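# Transfer plate from nest N1 into washer carrier and run

## Task

Pick up the plate sitting in plate nest N1 and place it in the pocket of the WASHER plate washer's carrier so that it lies flat between the carrier's locators, oriented with well A1 (the plate's cut-off corner) at the carrier's engraved corner, which is the rear-left corner when facing the washer. Release the plate, then press the washer's START key. Wait for the lamp to turn amber and afterwards green. Should the lamp instead turn dark and then red, or should the plate turn out not to be properly seated, reseat it and press START once more. The plate must stay on the carrier and must not depend on the robot to hold it there. Finish with the gripper open and the arm moved away.

## Robot and tools

Robot: one six-joint arm (yam_ultra) carrying a two-finger parallel gripper. The fingers extend along the gripper's +z axis and close along its y axis. end_effector_position is the point midway between the finger pads, roughly 1 cm short of the fingertips.

Scene frame: origin on the table surface directly under the arm base. +z is up. Looking along +x, +y points left. The base may sit slightly tilted. All poses are given in this frame, positions in metres, orientation as a quaternion written w first (qw, qx, qy, qz).

A row is always 8 numbers in this order: x, y, z, qw, qx, qy, qz, opening. x, y, z, qw..qz form an absolute target pose for the gripper (not an offset). opening runs from -1 (closed) to +1 (fully open, 0.094 m). Repeat the desired quaternion in every row; do not copy the reported one back, as it may have drifted.

Tools:
- execute_actions(actions, pictures): actions is a list holding zero or one item. An empty list only reports the current state. An item with "rows" (1 to 15 rows) and "steps" (1 to 15, default 15) runs that many control steps of 1/30 s, one row per step, with the final row repeated when rows run out. An item with only "steps" (up to 300) is a wait counted from the previous result, so your reply time counts inside it. pictures (true/false) decides whether camera images come back. A call that gets refused sends nothing to the robot.
- move(target, speed): target is one 8-number row as above, an absolute pose. speed is the path's top speed in m/s, 0.002 to 0.5, default 0.25; rotation is capped at twice that value in rad/s. The path is straight, lasts 0.5 to 10 s (longer paths are cut off at 10 s), and ignores obstacles. The opening is applied when the move begins. The gripper trails the path and may overshoot the speed, most of all with the arm nearly stretched. It finishes when the gripper and fingers settle, or 5 s after the path ends. The result adds a move: line stating the outcome (done, off_target, moving, held, fault) and any limits that acted (paced: the pose was clipped; held: a check blocked steps, after which motion can suddenly speed up), plus the distance left to target.
- wait(seconds): 0 to 10 s, nothing new is sent.
- zoom_image(camera, region): camera is cam_head_left, cam_head_right or cam_wrist; region is [x0, y0, x1, y1] pixels from the top-left of that camera's last full image (896x504), no bigger than 504 by 504.
- read_manual(section): only returns licence texts; no motion.
- finished_scene(scene): pass the number of the current scene; irreversible, and it reports whether the goal was met.

Limits on targets: a target more than 0.6 m from the last reported position along any gripper axis is refused. Each control step, the commanded pose is clipped to lie within 70 mm and 16 degrees of the measured pose, so after an execute_actions action the arm only continues to that last clipped pose; read the result and send the remainder. Position wins over orientation when both cannot be met. Expect motions to finish a centimetre or more off, usually low. Reported hand position can be wrong, worse at long reach.

Result lines: the state line with end_effector_position and end_effector_quat_wxyz; Joint positions and Joint velocities (waist, shoulder, elbow, wrist pitch, wrist yaw, wrist roll in rad and rad/s, then finger gap in m); joint torques in the same joint order (nonzero even in free air, offset and noisy); grip_measured, the finger opening on the command scale (may be off by about 1 mm); HELD marking steps that were not sent; "pose unreachable" when the clearance check altered or blocked a command (the base mount counts as arm); Hand target, the pose the controller is heading toward; FAULT, MOTOR HOT and OVER-TEMPERATURE FAULT lines. Joint ranges (rad): waist -2.618 to 3.054, shoulder 0 to 3.142, elbow 0 to 3.142, wrist pitch -1.571 to 1.571, wrist yaw -1.571 to 1.571, wrist roll -2.094 to 2.094.

Gripping: to hold, keep commanding an opening under grip_measured; about 0.03 below gives a firm grip, a smaller gap a gentler one. Pads push up to roughly 50-62 N each, briefly more on first contact.

Cameras: cam_head_left and cam_head_right are fixed; cam_wrist rides on the hand. Calibration is given in the prompt and may be slightly off.

Scene notes: START is the bottom row's leftmost keypad key. The washer does not detect plates, so check seating visually. A bottle stand behind the washer is loose. Occasional tugs on the held plate or pushes on loose objects may happen.

Avoid: dropping the plate, knocking anything off the table (this ends the scene), fast contacts and pressing far past a contact, and long holding under load, which heats the motors (warning at 75 °C, stop at 90 °C, collapse at 100 °C).

Each tool is called after "Emit:" by a JSON object that holds its "op" and its "data", one argument or row to a line.

## Session

Emit:
{"op": "execute_actions", "data": {
  "actions": []
}}

Scene clock: 0.00 s of 6600.00 s.
end_effector_position=(+0.2039, -0.6032, +0.3143) grip_measured=+1.000 end_effector_quat_wxyz=(+0.427, +0.477, +0.596, -0.485)
Joint positions: [-1.18   2.508  1.584  0.47  -0.082  0.578  0.094]
Joint velocities: [-0.007  0.017 -0.012 -0.022  0.037 -0.081  0.   ]
Joint torques (N m, as the arm reports them, + toward a larger angle): no reading
Motor temperatures (°C, as the motors report them): [28 30 33 27 28 26]
Hand target: +0.196, -0.604, +0.319; +0.424, +0.482, +0.589, -0.490
camera_calibration (this result's frames):
cam_wrist: T_world_to_cam=[[-0.98357, -0.0599396, 0.170289, 0.108541], [-0.163198, 0.698498, -0.696754, 0.678133], [-0.0771831, -0.713097, -0.696804, -0.0708181], [0, 0, 0, 1]] pos_world=[0.211962, -0.517669, 0.404662]

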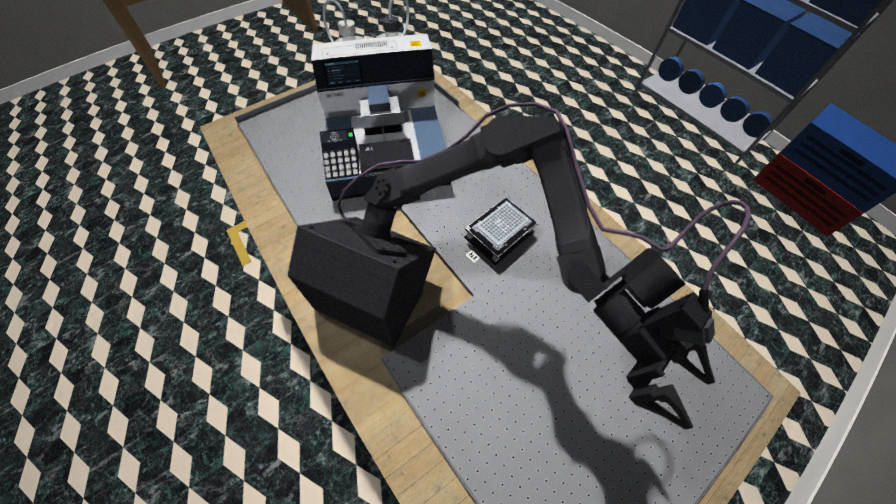

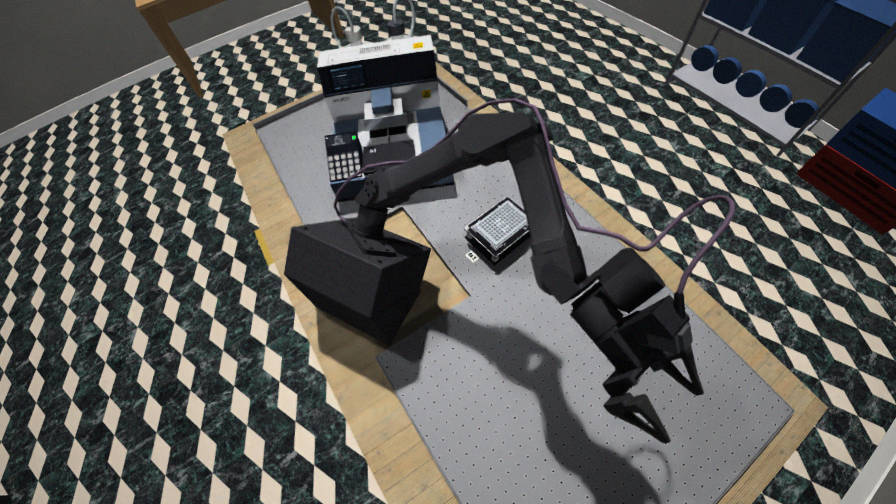

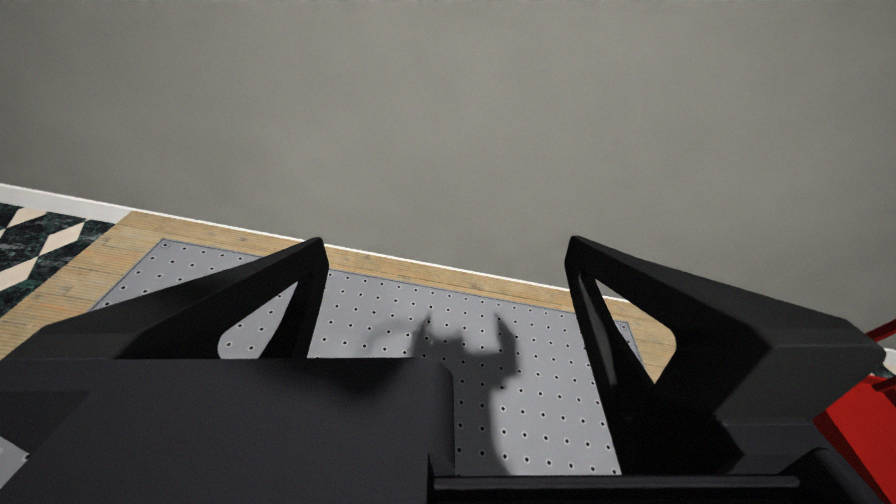

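Emit:
{"op": "zoom_image", "data": {
  "camera": "cam_head_left",
  "region": [450, 185, 560, 275]
}}

Emit:
{"op": "zoom_image", "data": {
  "camera": "cam_head_right",
  "region": [450, 185, 560, 275]
}}

Emit:
{"op": "zoom_image", "data": {
  "camera": "cam_head_left",
  "region": [300, 80, 460, 210]
}}

Emit:
{"op": "zoom_image", "data": {
  "camera": "cam_head_right",
  "region": [300, 80, 460, 210]
}}

Region (450, 185, 560, 275) of cam_head_left's 896x504 image, scaled by 4.582, with more detail than that image has; it fills the top 412 rows of this view, and the rest is white.

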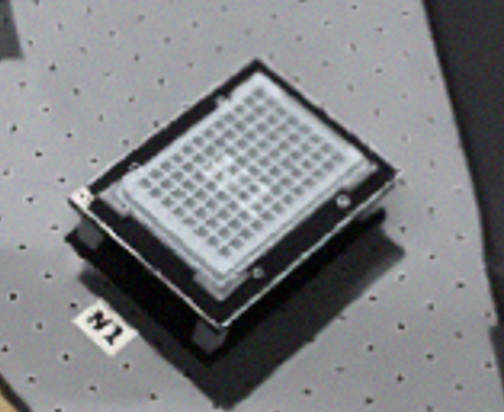

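Region (450, 185, 560, 275) of cam_head_right's 896x504 image, scaled by 4.582, with more detail than that image has; it fills the top 412 rows of this view, and the rest is white.

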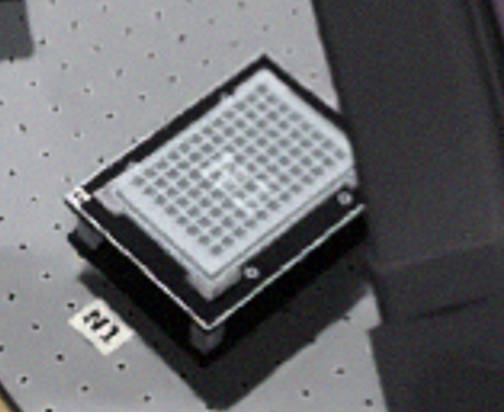

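Region (300, 80, 460, 210) of cam_head_left's 896x504 image, scaled by 3.150, with more detail than that image has; it fills the top 410 rows of this view, and the rest is white.

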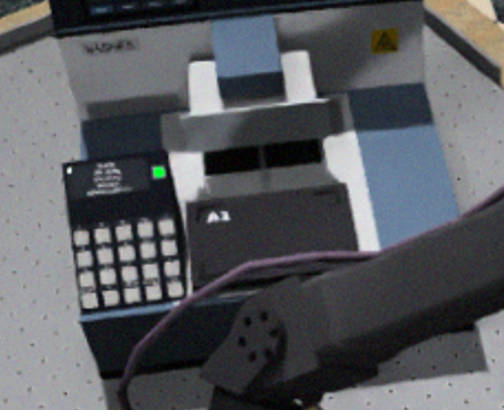

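Region (300, 80, 460, 210) of cam_head_right's 896x504 image, scaled by 3.150, with more detail than that image has; it fills the top 410 rows of this view, and the rest is white.

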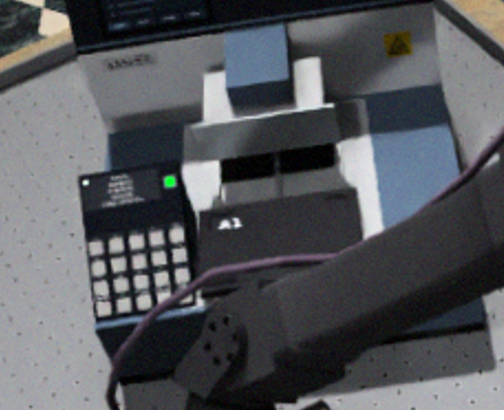

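Emit:
{"op": "move", "data": {
  "target": [0.316, -0.072, 0.17, 0, -0.04, 0.999, 0, 1],
  "speed": 0.3
}}

Scene clock: 123.83 s of 6600.00 s.
end_effector_position=(+0.3090, -0.0729, +0.1664) grip_measured=+1.000 end_effector_quat_wxyz=(-0.017, -0.014, +1.000, +0.009)
Joint positions: [-0.68   1.362  1.034 -1.098 -0.772 -0.842  0.094]
Joint velocities: [-0.007 -0.012 -0.002 -0.037 -0.007 -0.022  0.   ]
Joint torques (N m, as the arm reports them, + toward a larger angle): [-3.17 -5.59  7.05 -0.12  0.04  0.01]
Motor temperatures (°C, as the motors report them): [33 35 34 32 28 26]
Hand target: +0.318, -0.071, +0.175; -0.009, -0.030, +1.000, -0.003
Off the commanded pose: 0.008 m, 4 deg.
After step 90, 117.00 s passed at rest.
move: off_target
camera_calibration (this result's frames):
cam_wrist: T_world_to_cam=[[0.0249263, -0.999682, -0.00388891, -0.0822556], [-0.793726, -0.0221557, 0.607871, 0.146951], [-0.607764, -0.0120653, -0.794026, 0.44363], [0, 0, 0, 1]] pos_world=[0.388312, -0.0736211, 0.262606]

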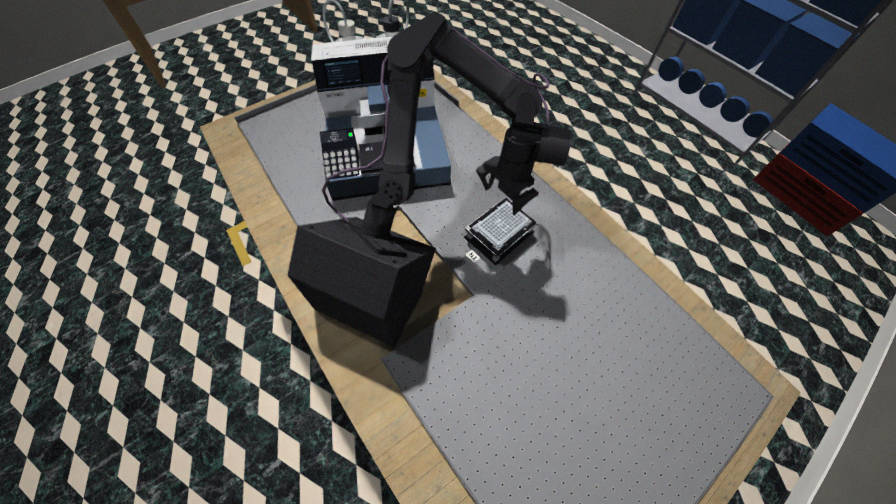

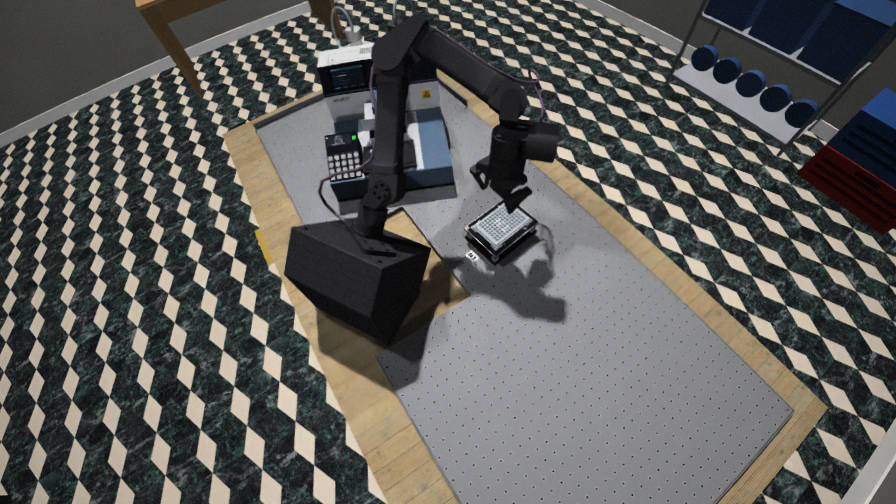

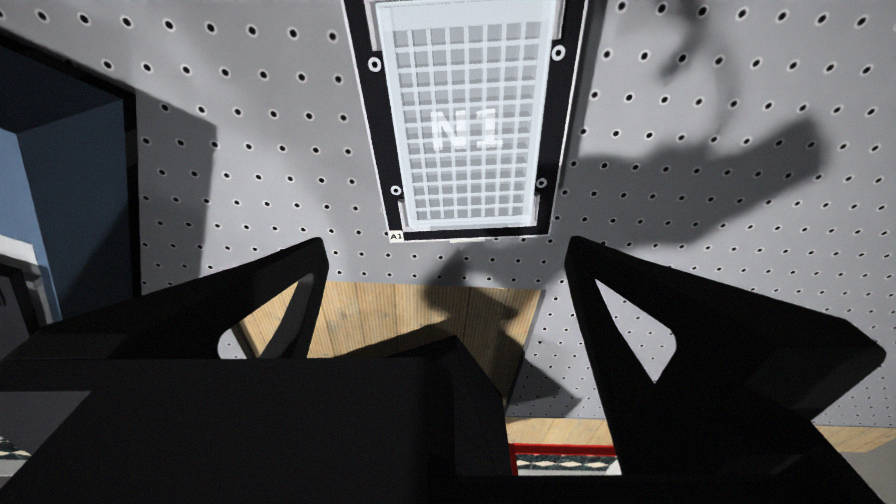

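Emit:
{"op": "zoom_image", "data": {
  "camera": "cam_wrist",
  "region": [330, 0, 600, 250]
}}

Emit:
{"op": "zoom_image", "data": {
  "camera": "cam_head_right",
  "region": [460, 195, 550, 270]
}}

Region (330, 0, 600, 250) of cam_wrist's 896x504 image, scaled by 1.867, with more detail than that image has; it fills the top 467 rows of this view, and the rest is white.

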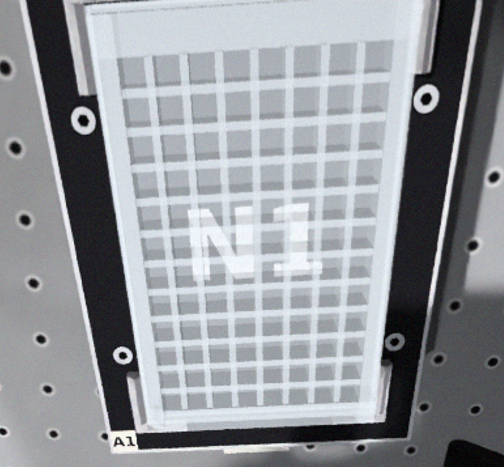

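Region (460, 195, 550, 270) of cam_head_right's 896x504 image, scaled by 5.600, with more detail than that image has.

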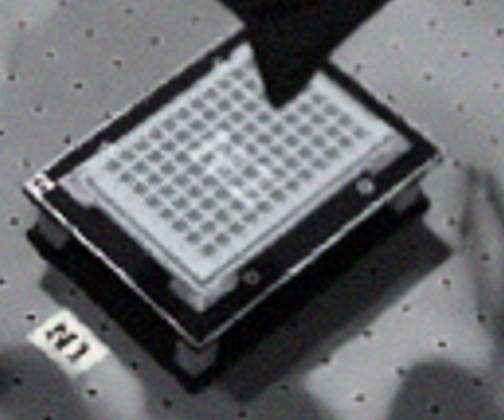

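Emit:
{"op": "zoom_image", "data": {
  "camera": "cam_wrist",
  "region": [380, 180, 560, 250]
}}

Emit:
{"op": "zoom_image", "data": {
  "camera": "cam_wrist",
  "region": [360, 0, 580, 80]
}}

Region (380, 180, 560, 250) of cam_wrist's 896x504 image, scaled by 2.800, with more detail than that image has.

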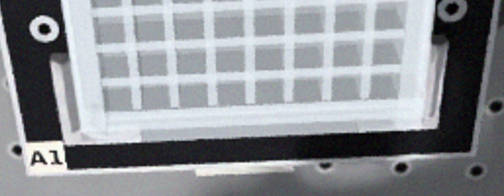

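Region (360, 0, 580, 80) of cam_wrist's 896x504 image, scaled by 2.291, with more detail than that image has; it fills the top 183 rows of this view, and the rest is white.

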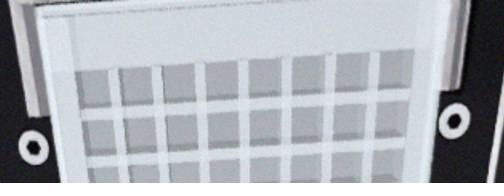

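Emit:
{"op": "zoom_image", "data": {
  "camera": "cam_wrist",
  "region": [390, 195, 450, 245]
}}

Emit:
{"op": "zoom_image", "data": {
  "camera": "cam_wrist",
  "region": [495, 190, 555, 240]
}}

Emit:
{"op": "zoom_image", "data": {
  "camera": "cam_head_left",
  "region": [465, 200, 545, 260]
}}

Region (390, 195, 450, 245) of cam_wrist's 896x504 image, scaled by 8.400, with more detail than that image has.

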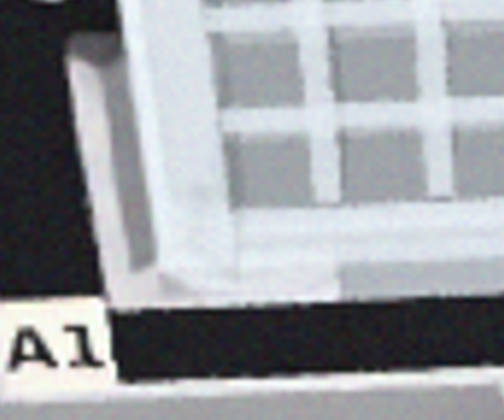

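Region (495, 190, 555, 240) of cam_wrist's 896x504 image, scaled by 8.400, with more detail than that image has.

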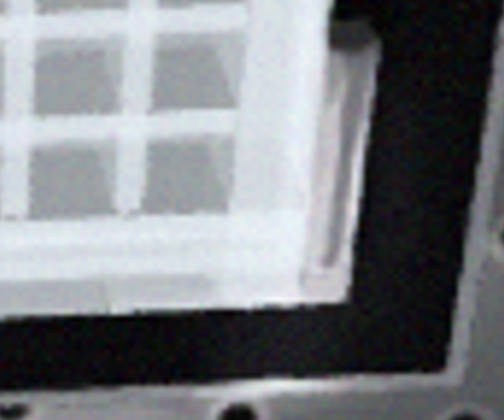

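Region (465, 200, 545, 260) of cam_head_left's 896x504 image, scaled by 6.300, with more detail than that image has; it fills the top 378 rows of this view, and the rest is white.

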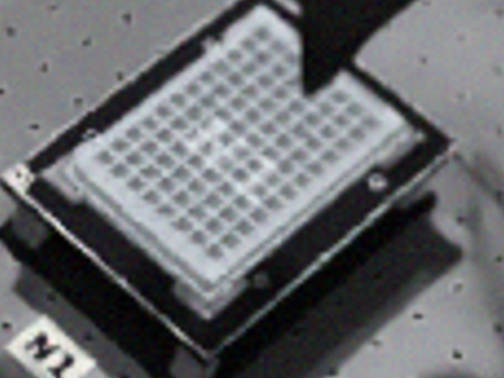

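Emit:
{"op": "move", "data": {
  "target": [0.322, -0.081, 0.092, 0, -0.039, 0.999, 0, 1],
  "speed": 0.12
}}

Scene clock: 194.87 s of 6600.00 s.
end_effector_position=(+0.3314, -0.0798, +0.1002) grip_measured=+1.000 end_effector_quat_wxyz=(+0.010, -0.053, +0.999, -0.006)
Joint positions: [-0.471  1.417  0.901 -0.64  -0.725 -0.59   0.094]
Joint velocities: [-0.012  0.007  0.002  0.051 -0.051  0.022  0.   ]
Joint torques (N m, as the arm reports them, + toward a larger angle): [-3.11 -4.22  2.93  0.13  0.05  0.14]
Motor temperatures (°C, as the motors report them): [30 33 35 29 28 26]
Hand target: +0.320, -0.081, +0.093; -0.003, -0.040, +0.999, -0.000
Off the commanded pose: 0.013 m, 2 deg.
After step 90, 66.73 s passed at rest.
move: off_target
camera_calibration (this result's frames):
cam_wrist: T_world_to_cam=[[0.102236, -0.994422, 0.0259214, -0.118146], [-0.822096, -0.0697897, 0.565055, 0.214693], [-0.560094, -0.0790786, -0.824646, 0.386543], [0, 0, 0, 1]] pos_world=[0.405078, -0.0719363, 0.20051]

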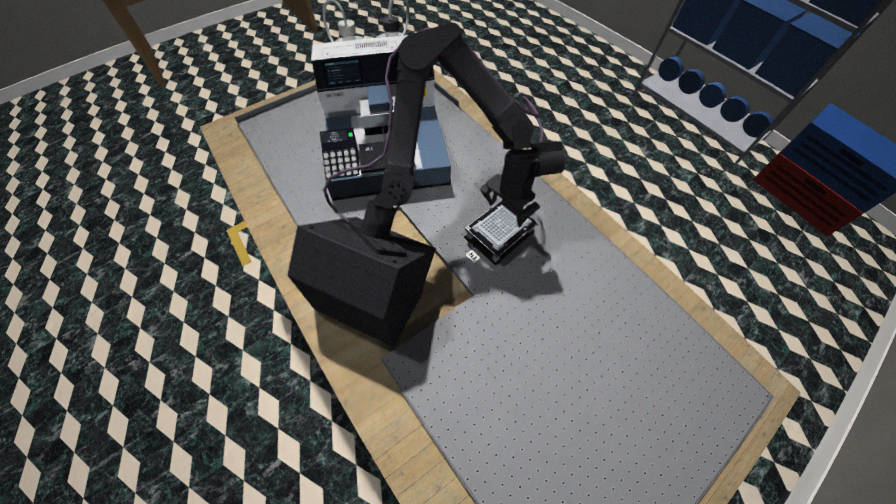

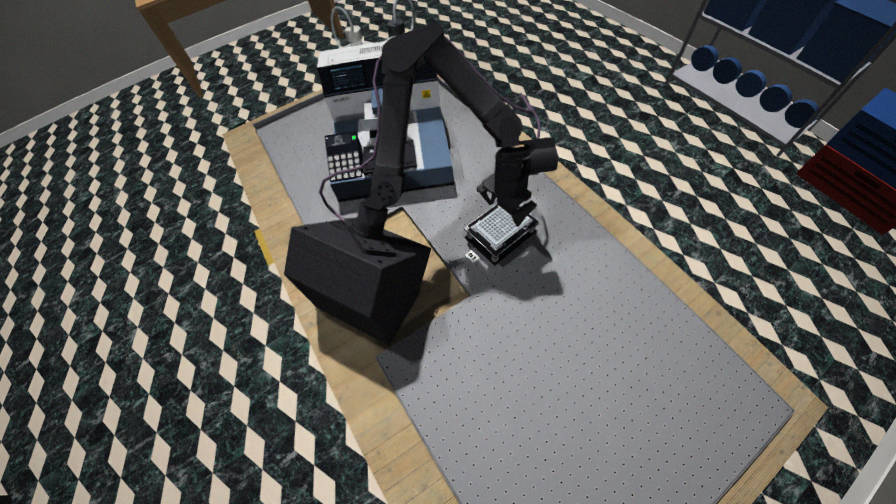

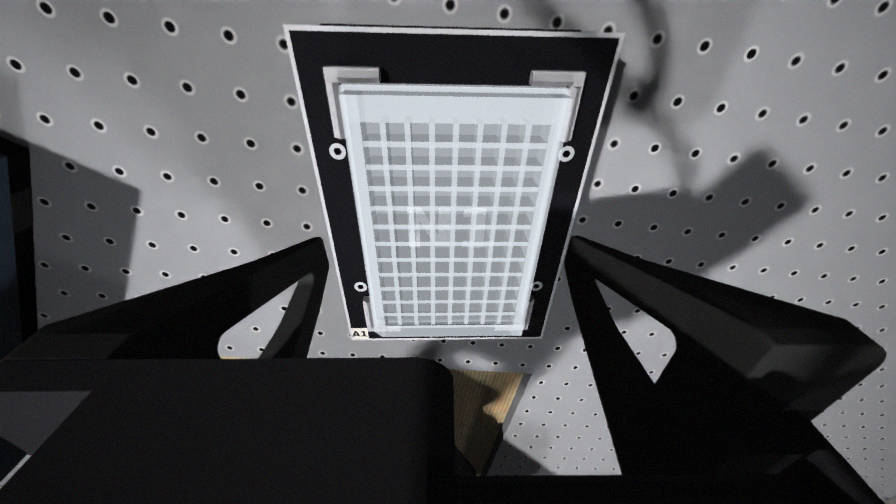

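Emit:
{"op": "zoom_image", "data": {
  "camera": "cam_wrist",
  "region": [320, 60, 600, 170]
}}

Emit:
{"op": "zoom_image", "data": {
  "camera": "cam_wrist",
  "region": [345, 270, 555, 345]
}}

Region (320, 60, 600, 170) of cam_wrist's 896x504 image, scaled by 1.800, with more detail than that image has; it fills the top 198 rows of this view, and the rest is white.

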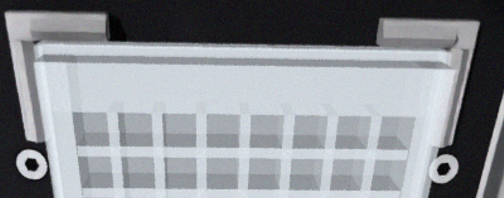

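Region (345, 270, 555, 345) of cam_wrist's 896x504 image, scaled by 2.400, with more detail than that image has; it fills the top 180 rows of this view, and the rest is white.

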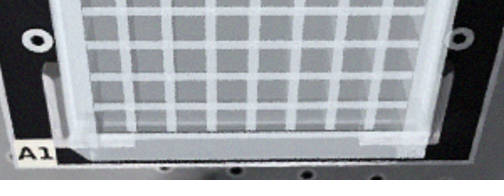

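Emit:
{"op": "execute_actions", "data": {
  "actions": [
    {"rows": [[0.3198,-0.0812,0.092,-0.004,-0.039,0.999,0.001,1],[0.3194,-0.0815,0.0905,-0.005,-0.038,0.999,0.001,1],[0.3188,-0.0819,0.0885,-0.006,-0.037,0.999,0.002,1],[0.3182,-0.0823,0.0863,-0.007,-0.036,0.999,0.002,1],[0.3176,-0.0827,0.084,-0.008,-0.035,0.999,0.003,1],[0.317,-0.0831,0.0817,-0.009,-0.034,0.999,0.003,1],[0.3163,-0.0835,0.0794,-0.010,-0.033,0.999,0.004,1],[0.3157,-0.0838,0.0771,-0.011,-0.032,0.999,0.004,1],[0.3151,-0.0841,0.0748,-0.012,-0.031,0.999,0.005,1],[0.3145,-0.0843,0.0726,-0.013,-0.030,0.999,0.005,1],[0.314,-0.0845,0.0706,-0.013,-0.029,0.999,0.006,1],[0.3135,-0.0846,0.0689,-0.013,-0.028,0.999,0.006,1],[0.3131,-0.0846,0.0675,-0.013,-0.028,0.999,0.006,1],[0.3128,-0.0846,0.0665,-0.013,-0.028,0.999,0.006,1],[0.3127,-0.0846,0.066,-0.013,-0.028,0.999,0.006,1]], "steps": 15}
  ],
  "pictures": false
}}

Emit:
{"op": "execute_actions", "data": {
  "actions": []
}}

Scene clock: 257.37 s of 6600.00 s.
end_effector_position=(+0.3211, -0.0806, +0.0768) grip_measured=+1.000 end_effector_quat_wxyz=(-0.006, -0.040, +0.999, +0.005)
Joint positions: [-0.427  1.475  0.868 -0.566 -0.71  -0.546  0.094]
Joint velocities: [ 0.061  0.11  -0.09   0.168  0.022  0.125  0.   ]
Joint torques (N m, as the arm reports them, + toward a larger angle): [-3.46 -4.75  2.81  0.08  0.06  0.1 ]
Motor temperatures (°C, as the motors report them): [29 32 34 29 28 26]
Hand target: +0.312, -0.084, +0.067; -0.014, -0.028, +0.999, +0.006
Off the commanded pose: 0.014 m, 2 deg.
Steps of this call (steps 1 to 90: nothing new was sent; then 59.00 s passed at rest; steps 91 to 105: all 15 steps of this action). Readings (end_effector_position):
91: (+0.3317, -0.0801, +0.1003)
92: (+0.3317, -0.0801, +0.1003)
94: (+0.3320, -0.0800, +0.0999)
98: (+0.3325, -0.0799, +0.0941)
105: the state above

Scene clock: 257.37 s of 6600.00 s.
end_effector_position=(+0.3211, -0.0806, +0.0768) grip_measured=+1.000 end_effector_quat_wxyz=(-0.006, -0.040, +0.999, +0.005)
Joint positions: [-0.427  1.475  0.868 -0.566 -0.71  -0.546  0.094]
Joint velocities: [ 0.061  0.11  -0.09   0.168  0.022  0.125  0.   ]
Joint torques (N m, as the arm reports them, + toward a larger angle): [-3.46 -4.75  2.81  0.08  0.06  0.1 ]
Motor temperatures (°C, as the motors report them): [29 32 34 29 28 26]
Hand target: +0.312, -0.084, +0.067; -0.014, -0.028, +0.999, +0.006
Off the commanded pose: 0.014 m, 2 deg.
camera_calibration (this result's frames):
cam_wrist: T_world_to_cam=[[0.0778349, -0.996962, 0.00291878, -0.107826], [-0.80418, -0.0610531, 0.591242, 0.212397], [-0.589267, -0.0483665, -0.806489, 0.371815], [0, 0, 0, 1]] pos_world=[0.398296, -0.0765478, 0.174602]

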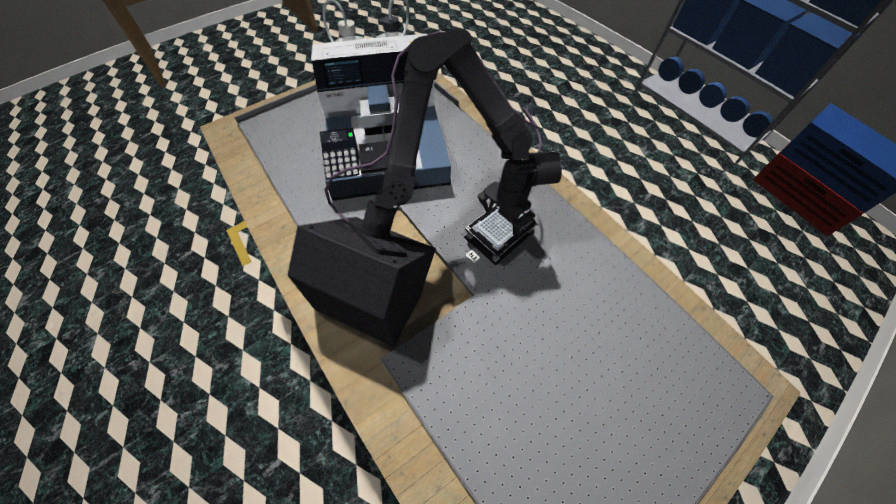

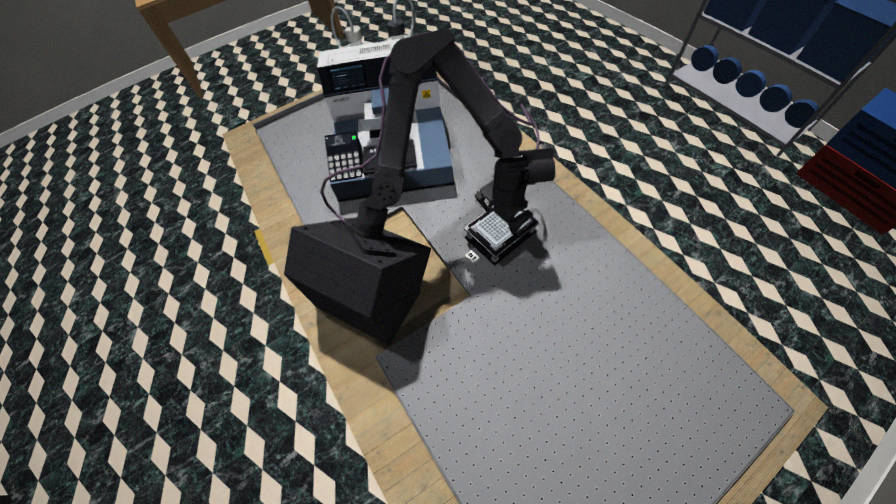

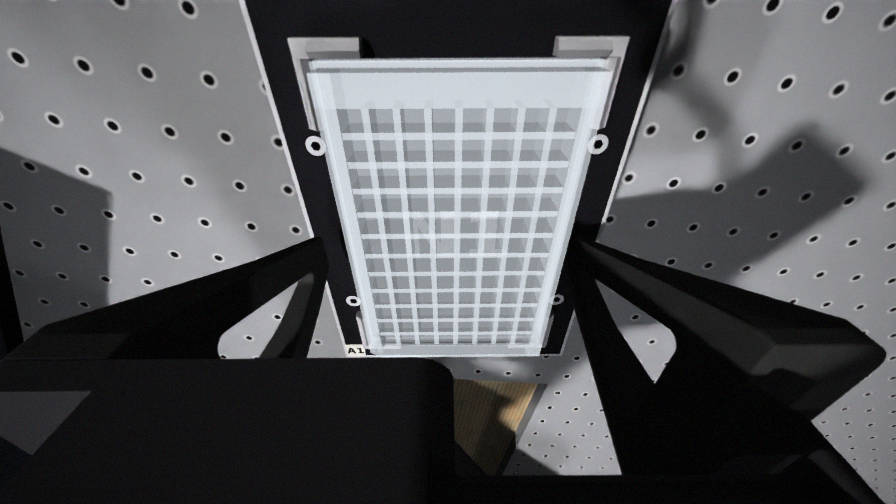

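Emit:
{"op": "execute_actions", "data": {
  "actions": []
}}

Scene clock: 263.10 s of 6600.00 s.
end_effector_position=(+0.3238, -0.0831, +0.0744) grip_measured=+1.000 end_effector_quat_wxyz=(-0.001, -0.041, +0.999, +0.001)
Joint positions: [-0.423  1.481  0.863 -0.535 -0.706 -0.53   0.094]
Joint velocities: [ 0.007  0.017  0.012 -0.037 -0.051 -0.051  0.   ]
Joint torques (N m, as the arm reports them, + toward a larger angle): [-3.26 -4.6   2.61  0.13  0.04  0.13]
Motor temperatures (°C, as the motors report them): [29 32 33 29 28 26]
Hand target: +0.312, -0.084, +0.067; -0.014, -0.028, +0.999, +0.006
Off the commanded pose: 0.014 m, 2 deg.
Steps of this call (steps 1 to 90: nothing new was sent; then 2.73 s passed at rest). Readings (end_effector_position):
1: (+0.3203, -0.0807, +0.0754)
2: (+0.3201, -0.0809, +0.0747)
4: (+0.3210, -0.0816, +0.0744)
8: (+0.3228, -0.0825, +0.0744)
90: the state above
camera_calibration (this result's frames):
cam_wrist: T_world_to_cam=[[0.0782796, -0.996859, 0.0120043, -0.111384], [-0.810902, -0.0566633, 0.582433, 0.219001], [-0.579923, -0.0553269, -0.81279, 0.368242], [0, 0, 0, 1]] pos_world=[0.39986, -0.0782515, 0.173087]

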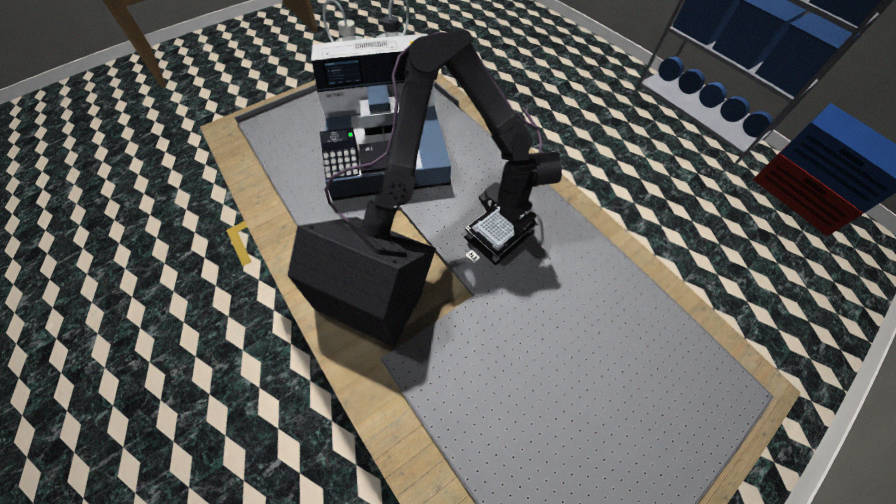

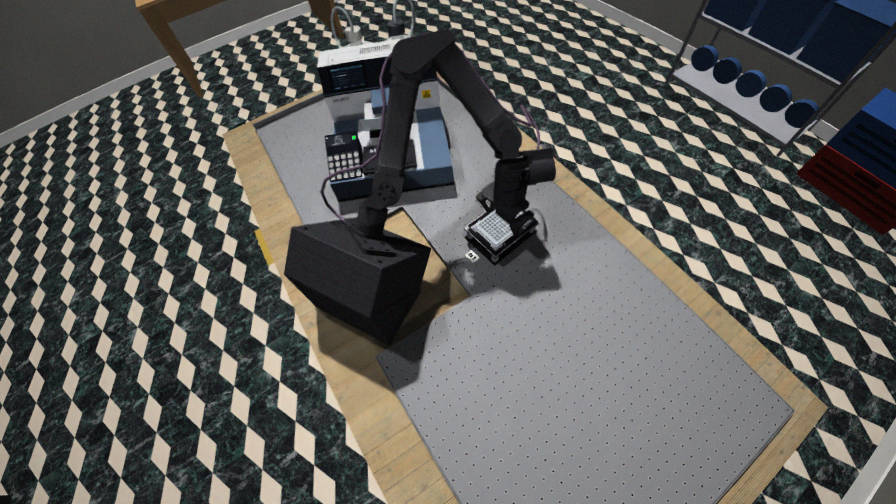

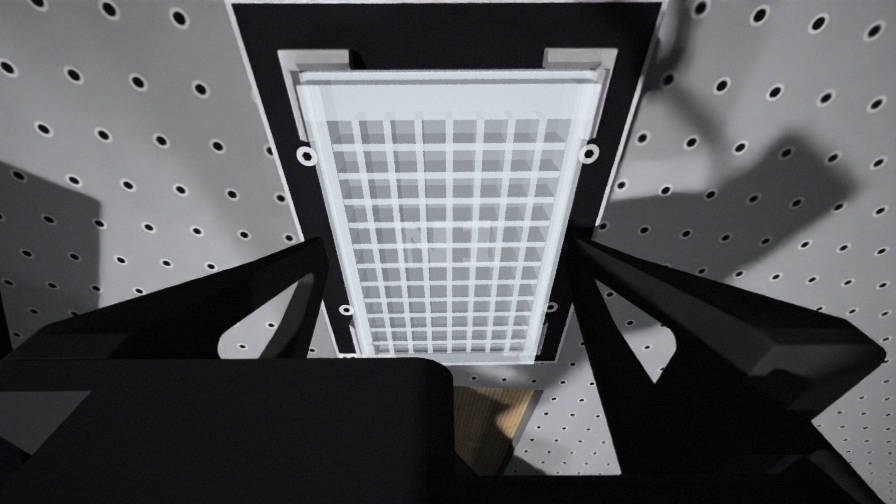

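Emit:
{"op": "zoom_image", "data": {
  "camera": "cam_wrist",
  "region": [280, 40, 620, 200]
}}

Emit:
{"op": "zoom_image", "data": {
  "camera": "cam_wrist",
  "region": [290, 200, 610, 320]
}}

Region (280, 40, 620, 200) of cam_wrist's 896x504 image, scaled by 1.482, with more detail than that image has; it fills the top 237 rows of this view, and the rest is white.

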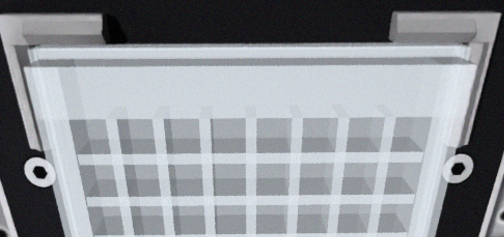

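Region (290, 200, 610, 320) of cam_wrist's 896x504 image, scaled by 1.575, with more detail than that image has; it fills the top 189 rows of this view, and the rest is white.

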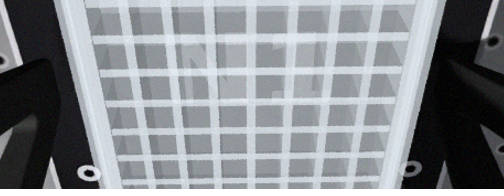

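Emit:
{"op": "execute_actions", "data": {
  "actions": [
    {"rows": [[0.3127,-0.0846,0.066,-0.013,-0.028,0.999,0.006,0.94],[0.3127,-0.0846,0.066,-0.013,-0.028,0.999,0.006,0.89],[0.3127,-0.0846,0.066,-0.013,-0.028,0.999,0.006,0.85],[0.3127,-0.0846,0.066,-0.013,-0.028,0.999,0.006,0.82],[0.3127,-0.0846,0.066,-0.013,-0.028,0.999,0.006,0.80],[0.3127,-0.0846,0.066,-0.013,-0.028,0.999,0.006,0.79],[0.3127,-0.0846,0.066,-0.013,-0.028,0.999,0.006,0.78],[0.3127,-0.0846,0.066,-0.013,-0.028,0.999,0.006,0.77],[0.3127,-0.0846,0.066,-0.013,-0.028,0.999,0.006,0.76],[0.3127,-0.0846,0.066,-0.013,-0.028,0.999,0.006,0.75],[0.3127,-0.0846,0.066,-0.013,-0.028,0.999,0.006,0.74],[0.3127,-0.0846,0.066,-0.013,-0.028,0.999,0.006,0.73],[0.3127,-0.0846,0.066,-0.013,-0.028,0.999,0.006,0.72]], "steps": 15}
  ],
  "pictures": false
}}

Emit:
{"op": "execute_actions", "data": {
  "actions": [
    {"steps": 15}
  ]
}}

Scene clock: 298.50 s of 6600.00 s.
end_effector_position=(+0.3248, -0.0838, +0.0744) grip_measured=+0.734 end_effector_quat_wxyz=(+0.001, -0.041, +0.999, -0.001)
Joint positions: [-0.423  1.481  0.863 -0.529 -0.705 -0.527  0.081]
Joint velocities: [-0.002 -0.007  0.002 -0.007 -0.037  0.007 -0.001]
Joint torques (N m, as the arm reports them, + toward a larger angle): [-3.34 -4.51  2.77  0.06  0.03  0.14]
Motor temperatures (°C, as the motors report them): [29 32 33 29 28 26]
Hand target: +0.313, -0.084, +0.067; -0.013, -0.028, +1.000, +0.006
Off the commanded pose: 0.015 m, 2 deg.
Steps of this call (steps 1 to 90: nothing new was sent; then 31.90 s passed at rest; steps 91 to 105: all 15 steps of this action). Readings (end_effector_position):
91: (+0.3239, -0.0832, +0.0744)
92: (+0.3241, -0.0833, +0.0744)
94: (+0.3244, -0.0834, +0.0744)
98: (+0.3247, -0.0836, +0.0744)
105: the state above

Scene clock: 299.00 s of 6600.00 s.
end_effector_position=(+0.3248, -0.0838, +0.0744) grip_measured=+0.734 end_effector_quat_wxyz=(+0.001, -0.041, +0.999, -0.001)
Joint positions: [-0.423  1.481  0.863 -0.529 -0.705 -0.527  0.081]
Joint velocities: [-0.002  0.007 -0.017  0.051  0.007  0.007 -0.001]
Joint torques (N m, as the arm reports them, + toward a larger angle): [-3.1  -4.31  2.73  0.11  0.02  0.1 ]
Motor temperatures (°C, as the motors report them): [29 32 33 29 28 26]
Hand target: +0.313, -0.084, +0.067; -0.013, -0.028, +1.000, +0.006
Off the commanded pose: 0.015 m, 2 deg.
Steps of this call (steps 1 to 15: nothing new was sent). Readings (end_effector_position):
1: (+0.3248, -0.0838, +0.0744)
2: (+0.3248, -0.0838, +0.0744)
4: (+0.3248, -0.0838, +0.0744)
8: (+0.3248, -0.0838, +0.0744)
15: the state above
camera_calibration (this result's frames):
cam_wrist: T_world_to_cam=[[0.0792693, -0.996743, 0.0148485, -0.112617], [-0.812934, -0.0560161, 0.579656, 0.220701], [-0.576936, -0.0580197, -0.814726, 0.367737], [0, 0, 0, 1]] pos_world=[0.400503, -0.0785511, 0.173346]

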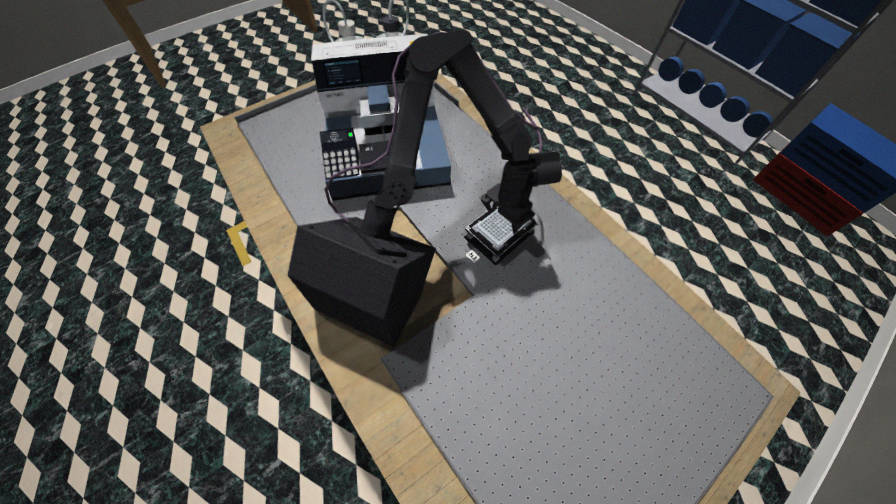

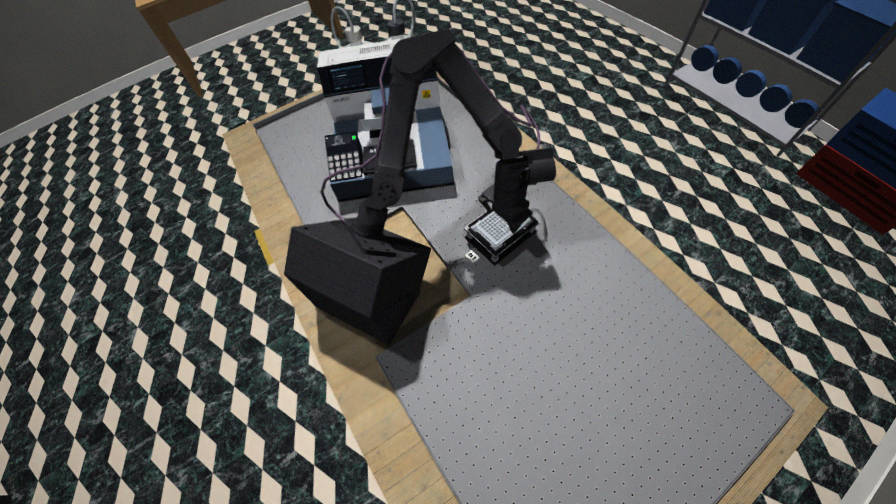

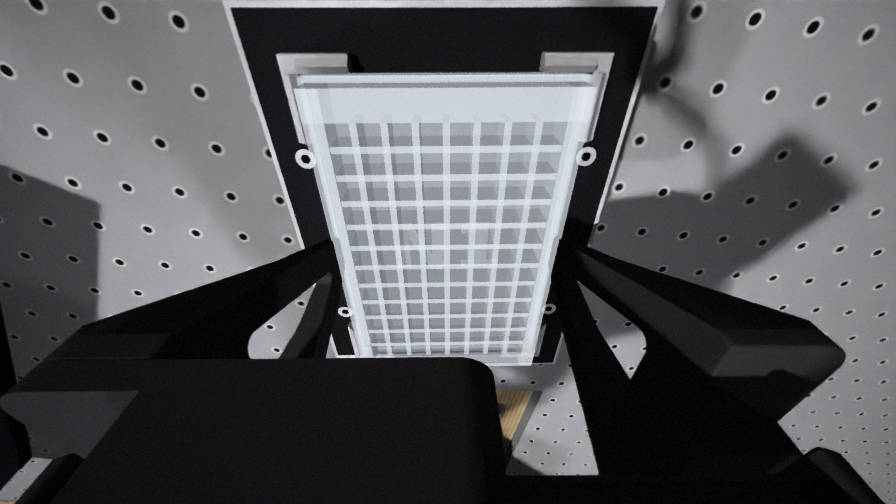

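Emit:
{"op": "execute_actions", "data": {
  "actions": [
    {"rows": [[0.3127,-0.0846,0.066,-0.013,-0.028,0.999,0.006,0.71],[0.316,-0.0845,0.0685,-0.009,-0.032,0.999,0.004,0.70],[0.320,-0.0843,0.071,-0.004,-0.036,0.999,0.002,0.695],[0.324,-0.0841,0.0735,0.0,-0.040,0.999,0.0,0.695],[0.328,-0.0839,0.076,0.005,-0.044,0.999,-0.003,0.695],[0.332,-0.0837,0.0788,0.010,-0.049,0.999,-0.005,0.695],[0.3355,-0.0835,0.0815,0.014,-0.053,0.998,-0.007,0.695],[0.3365,-0.0835,0.083,0.015,-0.054,0.998,-0.008,0.695],[0.3368,-0.0835,0.0845,0.015,-0.054,0.998,-0.008,0.695],[0.3368,-0.0835,0.086,0.015,-0.054,0.998,-0.008,0.695],[0.3368,-0.0835,0.0875,0.015,-0.054,0.998,-0.008,0.695],[0.3368,-0.0835,0.089,0.015,-0.054,0.998,-0.008,0.695],[0.3368,-0.0835,0.0905,0.015,-0.054,0.998,-0.008,0.695],[0.3368,-0.0835,0.092,0.015,-0.054,0.998,-0.008,0.695],[0.3368,-0.0835,0.0935,0.015,-0.054,0.998,-0.008,0.695]], "steps": 15}
  ],
  "pictures": false
}}

Emit:
{"op": "execute_actions", "data": {
  "actions": [
    {"rows": [[0.3368,-0.0835,0.0955,0.015,-0.054,0.998,-0.008,0.695],[0.3368,-0.0835,0.098,0.015,-0.054,0.998,-0.008,0.695],[0.3368,-0.0835,0.101,0.015,-0.054,0.998,-0.008,0.695],[0.3368,-0.0835,0.104,0.015,-0.054,0.998,-0.008,0.695],[0.3368,-0.0835,0.107,0.015,-0.054,0.998,-0.008,0.695],[0.3368,-0.0835,0.110,0.015,-0.054,0.998,-0.008,0.695],[0.3368,-0.0835,0.113,0.015,-0.054,0.998,-0.008,0.695],[0.3368,-0.0835,0.116,0.015,-0.054,0.998,-0.008,0.695],[0.3368,-0.0835,0.119,0.015,-0.054,0.998,-0.008,0.695],[0.3368,-0.0835,0.1215,0.015,-0.054,0.998,-0.008,0.695],[0.3368,-0.0835,0.1235,0.015,-0.054,0.998,-0.008,0.695],[0.3368,-0.0835,0.125,0.015,-0.054,0.998,-0.008,0.695]], "steps": 15}
  ],
  "pictures": false
}}

Emit:
{"op": "move", "data": {
  "target": [0.36, 0.11, 0.175, 0, 0.087, 0.996, 0, 0.695],
  "speed": 0.18
}}

Scene clock: 403.80 s of 6600.00 s.
end_effector_position=(+0.3241, -0.0837, +0.0766) grip_measured=+0.719 end_effector_quat_wxyz=(+0.001, -0.042, +0.999, -0.001)
Joint positions: [-0.429  1.475  0.863 -0.539 -0.708 -0.536  0.081]
Joint velocities: [-0.11  -0.115 -0.017 -0.125 -0.007 -0.125  0.   ]
Joint torques (N m, as the arm reports them, + toward a larger angle): [-4.69 -7.97  7.04 -0.2  -0.09 -0.05]
Motor temperatures (°C, as the motors report them): [28 31 33 28 28 26]
Hand target: +0.337, -0.084, +0.092; +0.016, -0.054, +0.998, -0.008
Off the commanded pose: 0.021 m, 2 deg.
Steps of this call (steps 1 to 90: nothing new was sent; then 101.30 s passed at rest; steps 91 to 105: all 15 steps of this action). Readings (end_effector_position):
91: (+0.3248, -0.0838, +0.0744)
92: (+0.3248, -0.0838, +0.0744)
94: (+0.3248, -0.0838, +0.0744)
98: (+0.3248, -0.0838, +0.0744)
105: the state above

Scene clock: 404.30 s of 6600.00 s.
end_effector_position=(+0.3307, -0.0871, +0.1124) grip_measured=+0.719 end_effector_quat_wxyz=(+0.009, -0.046, +0.999, -0.009)
Joint positions: [-0.519  1.424  0.936 -0.708 -0.737 -0.635  0.081]
Joint velocities: [-0.046 -0.007  0.066 -0.242 -0.051 -0.183 -0.001]
Joint torques (N m, as the arm reports them, + toward a larger angle): [-4.49 -6.79  6.58 -0.07 -0.11  0.03]
Motor temperatures (°C, as the motors report them): [28 31 33 28 28 26]
Hand target: +0.338, -0.084, +0.124; +0.017, -0.054, +0.998, -0.008
Off the commanded pose: 0.014 m, 1 deg.
Steps of this call (steps 1 to 15: all 15 steps of this action). Readings (end_effector_position):
1: (+0.3243, -0.0837, +0.0780)
2: (+0.3246, -0.0836, +0.0799)
4: (+0.3257, -0.0840, +0.0845)
8: (+0.3286, -0.0861, +0.0965)
15: the state above

Scene clock: 406.57 s of 6600.00 s.
end_effector_position=(+0.3530, +0.1020, +0.1638) grip_measured=+0.719 end_effector_quat_wxyz=(-0.021, +0.090, +0.996, -0.004)
Joint positions: [ 0.107  1.022  1.135 -1.021 -0.412  0.243  0.081]
Joint velocities: [-0.012 -0.007 -0.007 -0.037  0.051  0.022 -0.001]
Joint torques (N m, as the arm reports them, + toward a larger angle): [-0.36 -8.16  8.14 -0.09  0.1   0.11]
Motor temperatures (°C, as the motors report them): [28 32 33 28 28 26]
Hand target: +0.360, +0.107, +0.174; -0.006, +0.084, +0.996, -0.005
Off the commanded pose: 0.015 m, 2 deg.
move: off_target
camera_calibration (this result's frames):
cam_wrist: T_world_to_cam=[[-0.181378, -0.983078, 0.0256644, 0.157828], [-0.773298, 0.158699, 0.613861, 0.160693], [-0.607546, 0.0914948, -0.788997, 0.458981], [0, 0, 0, 1]] pos_world=[0.431742, 0.0876613, 0.25944]

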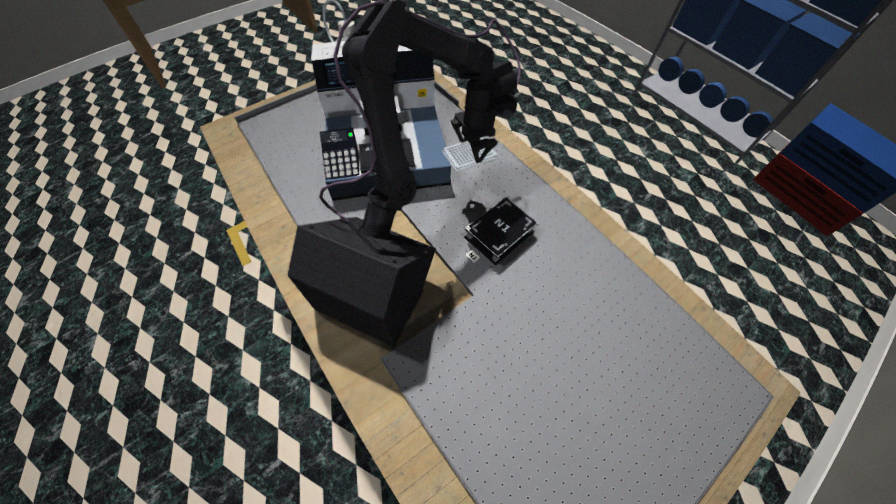

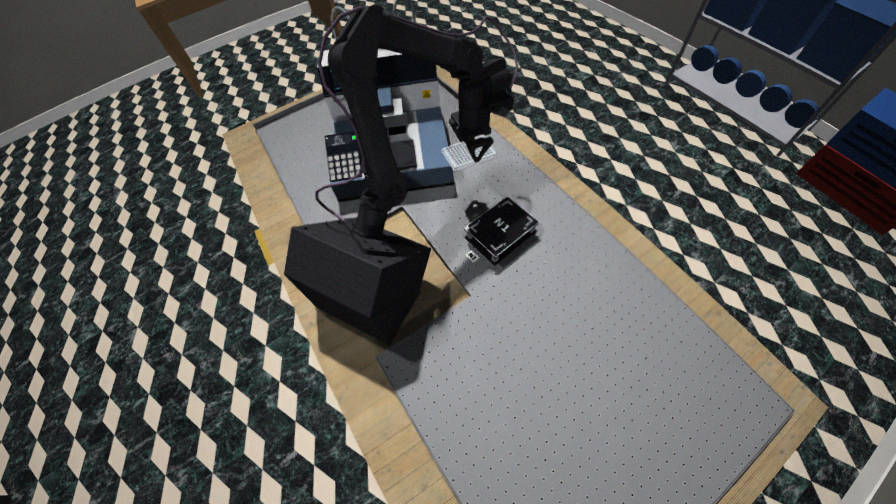

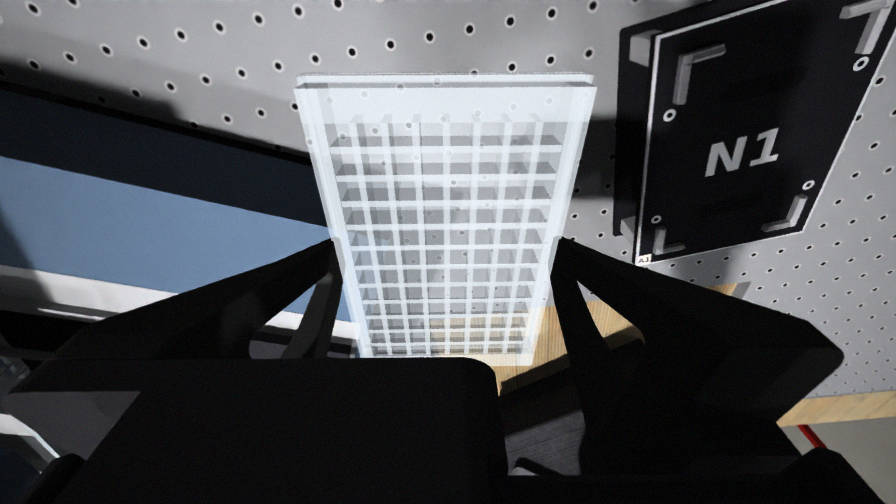

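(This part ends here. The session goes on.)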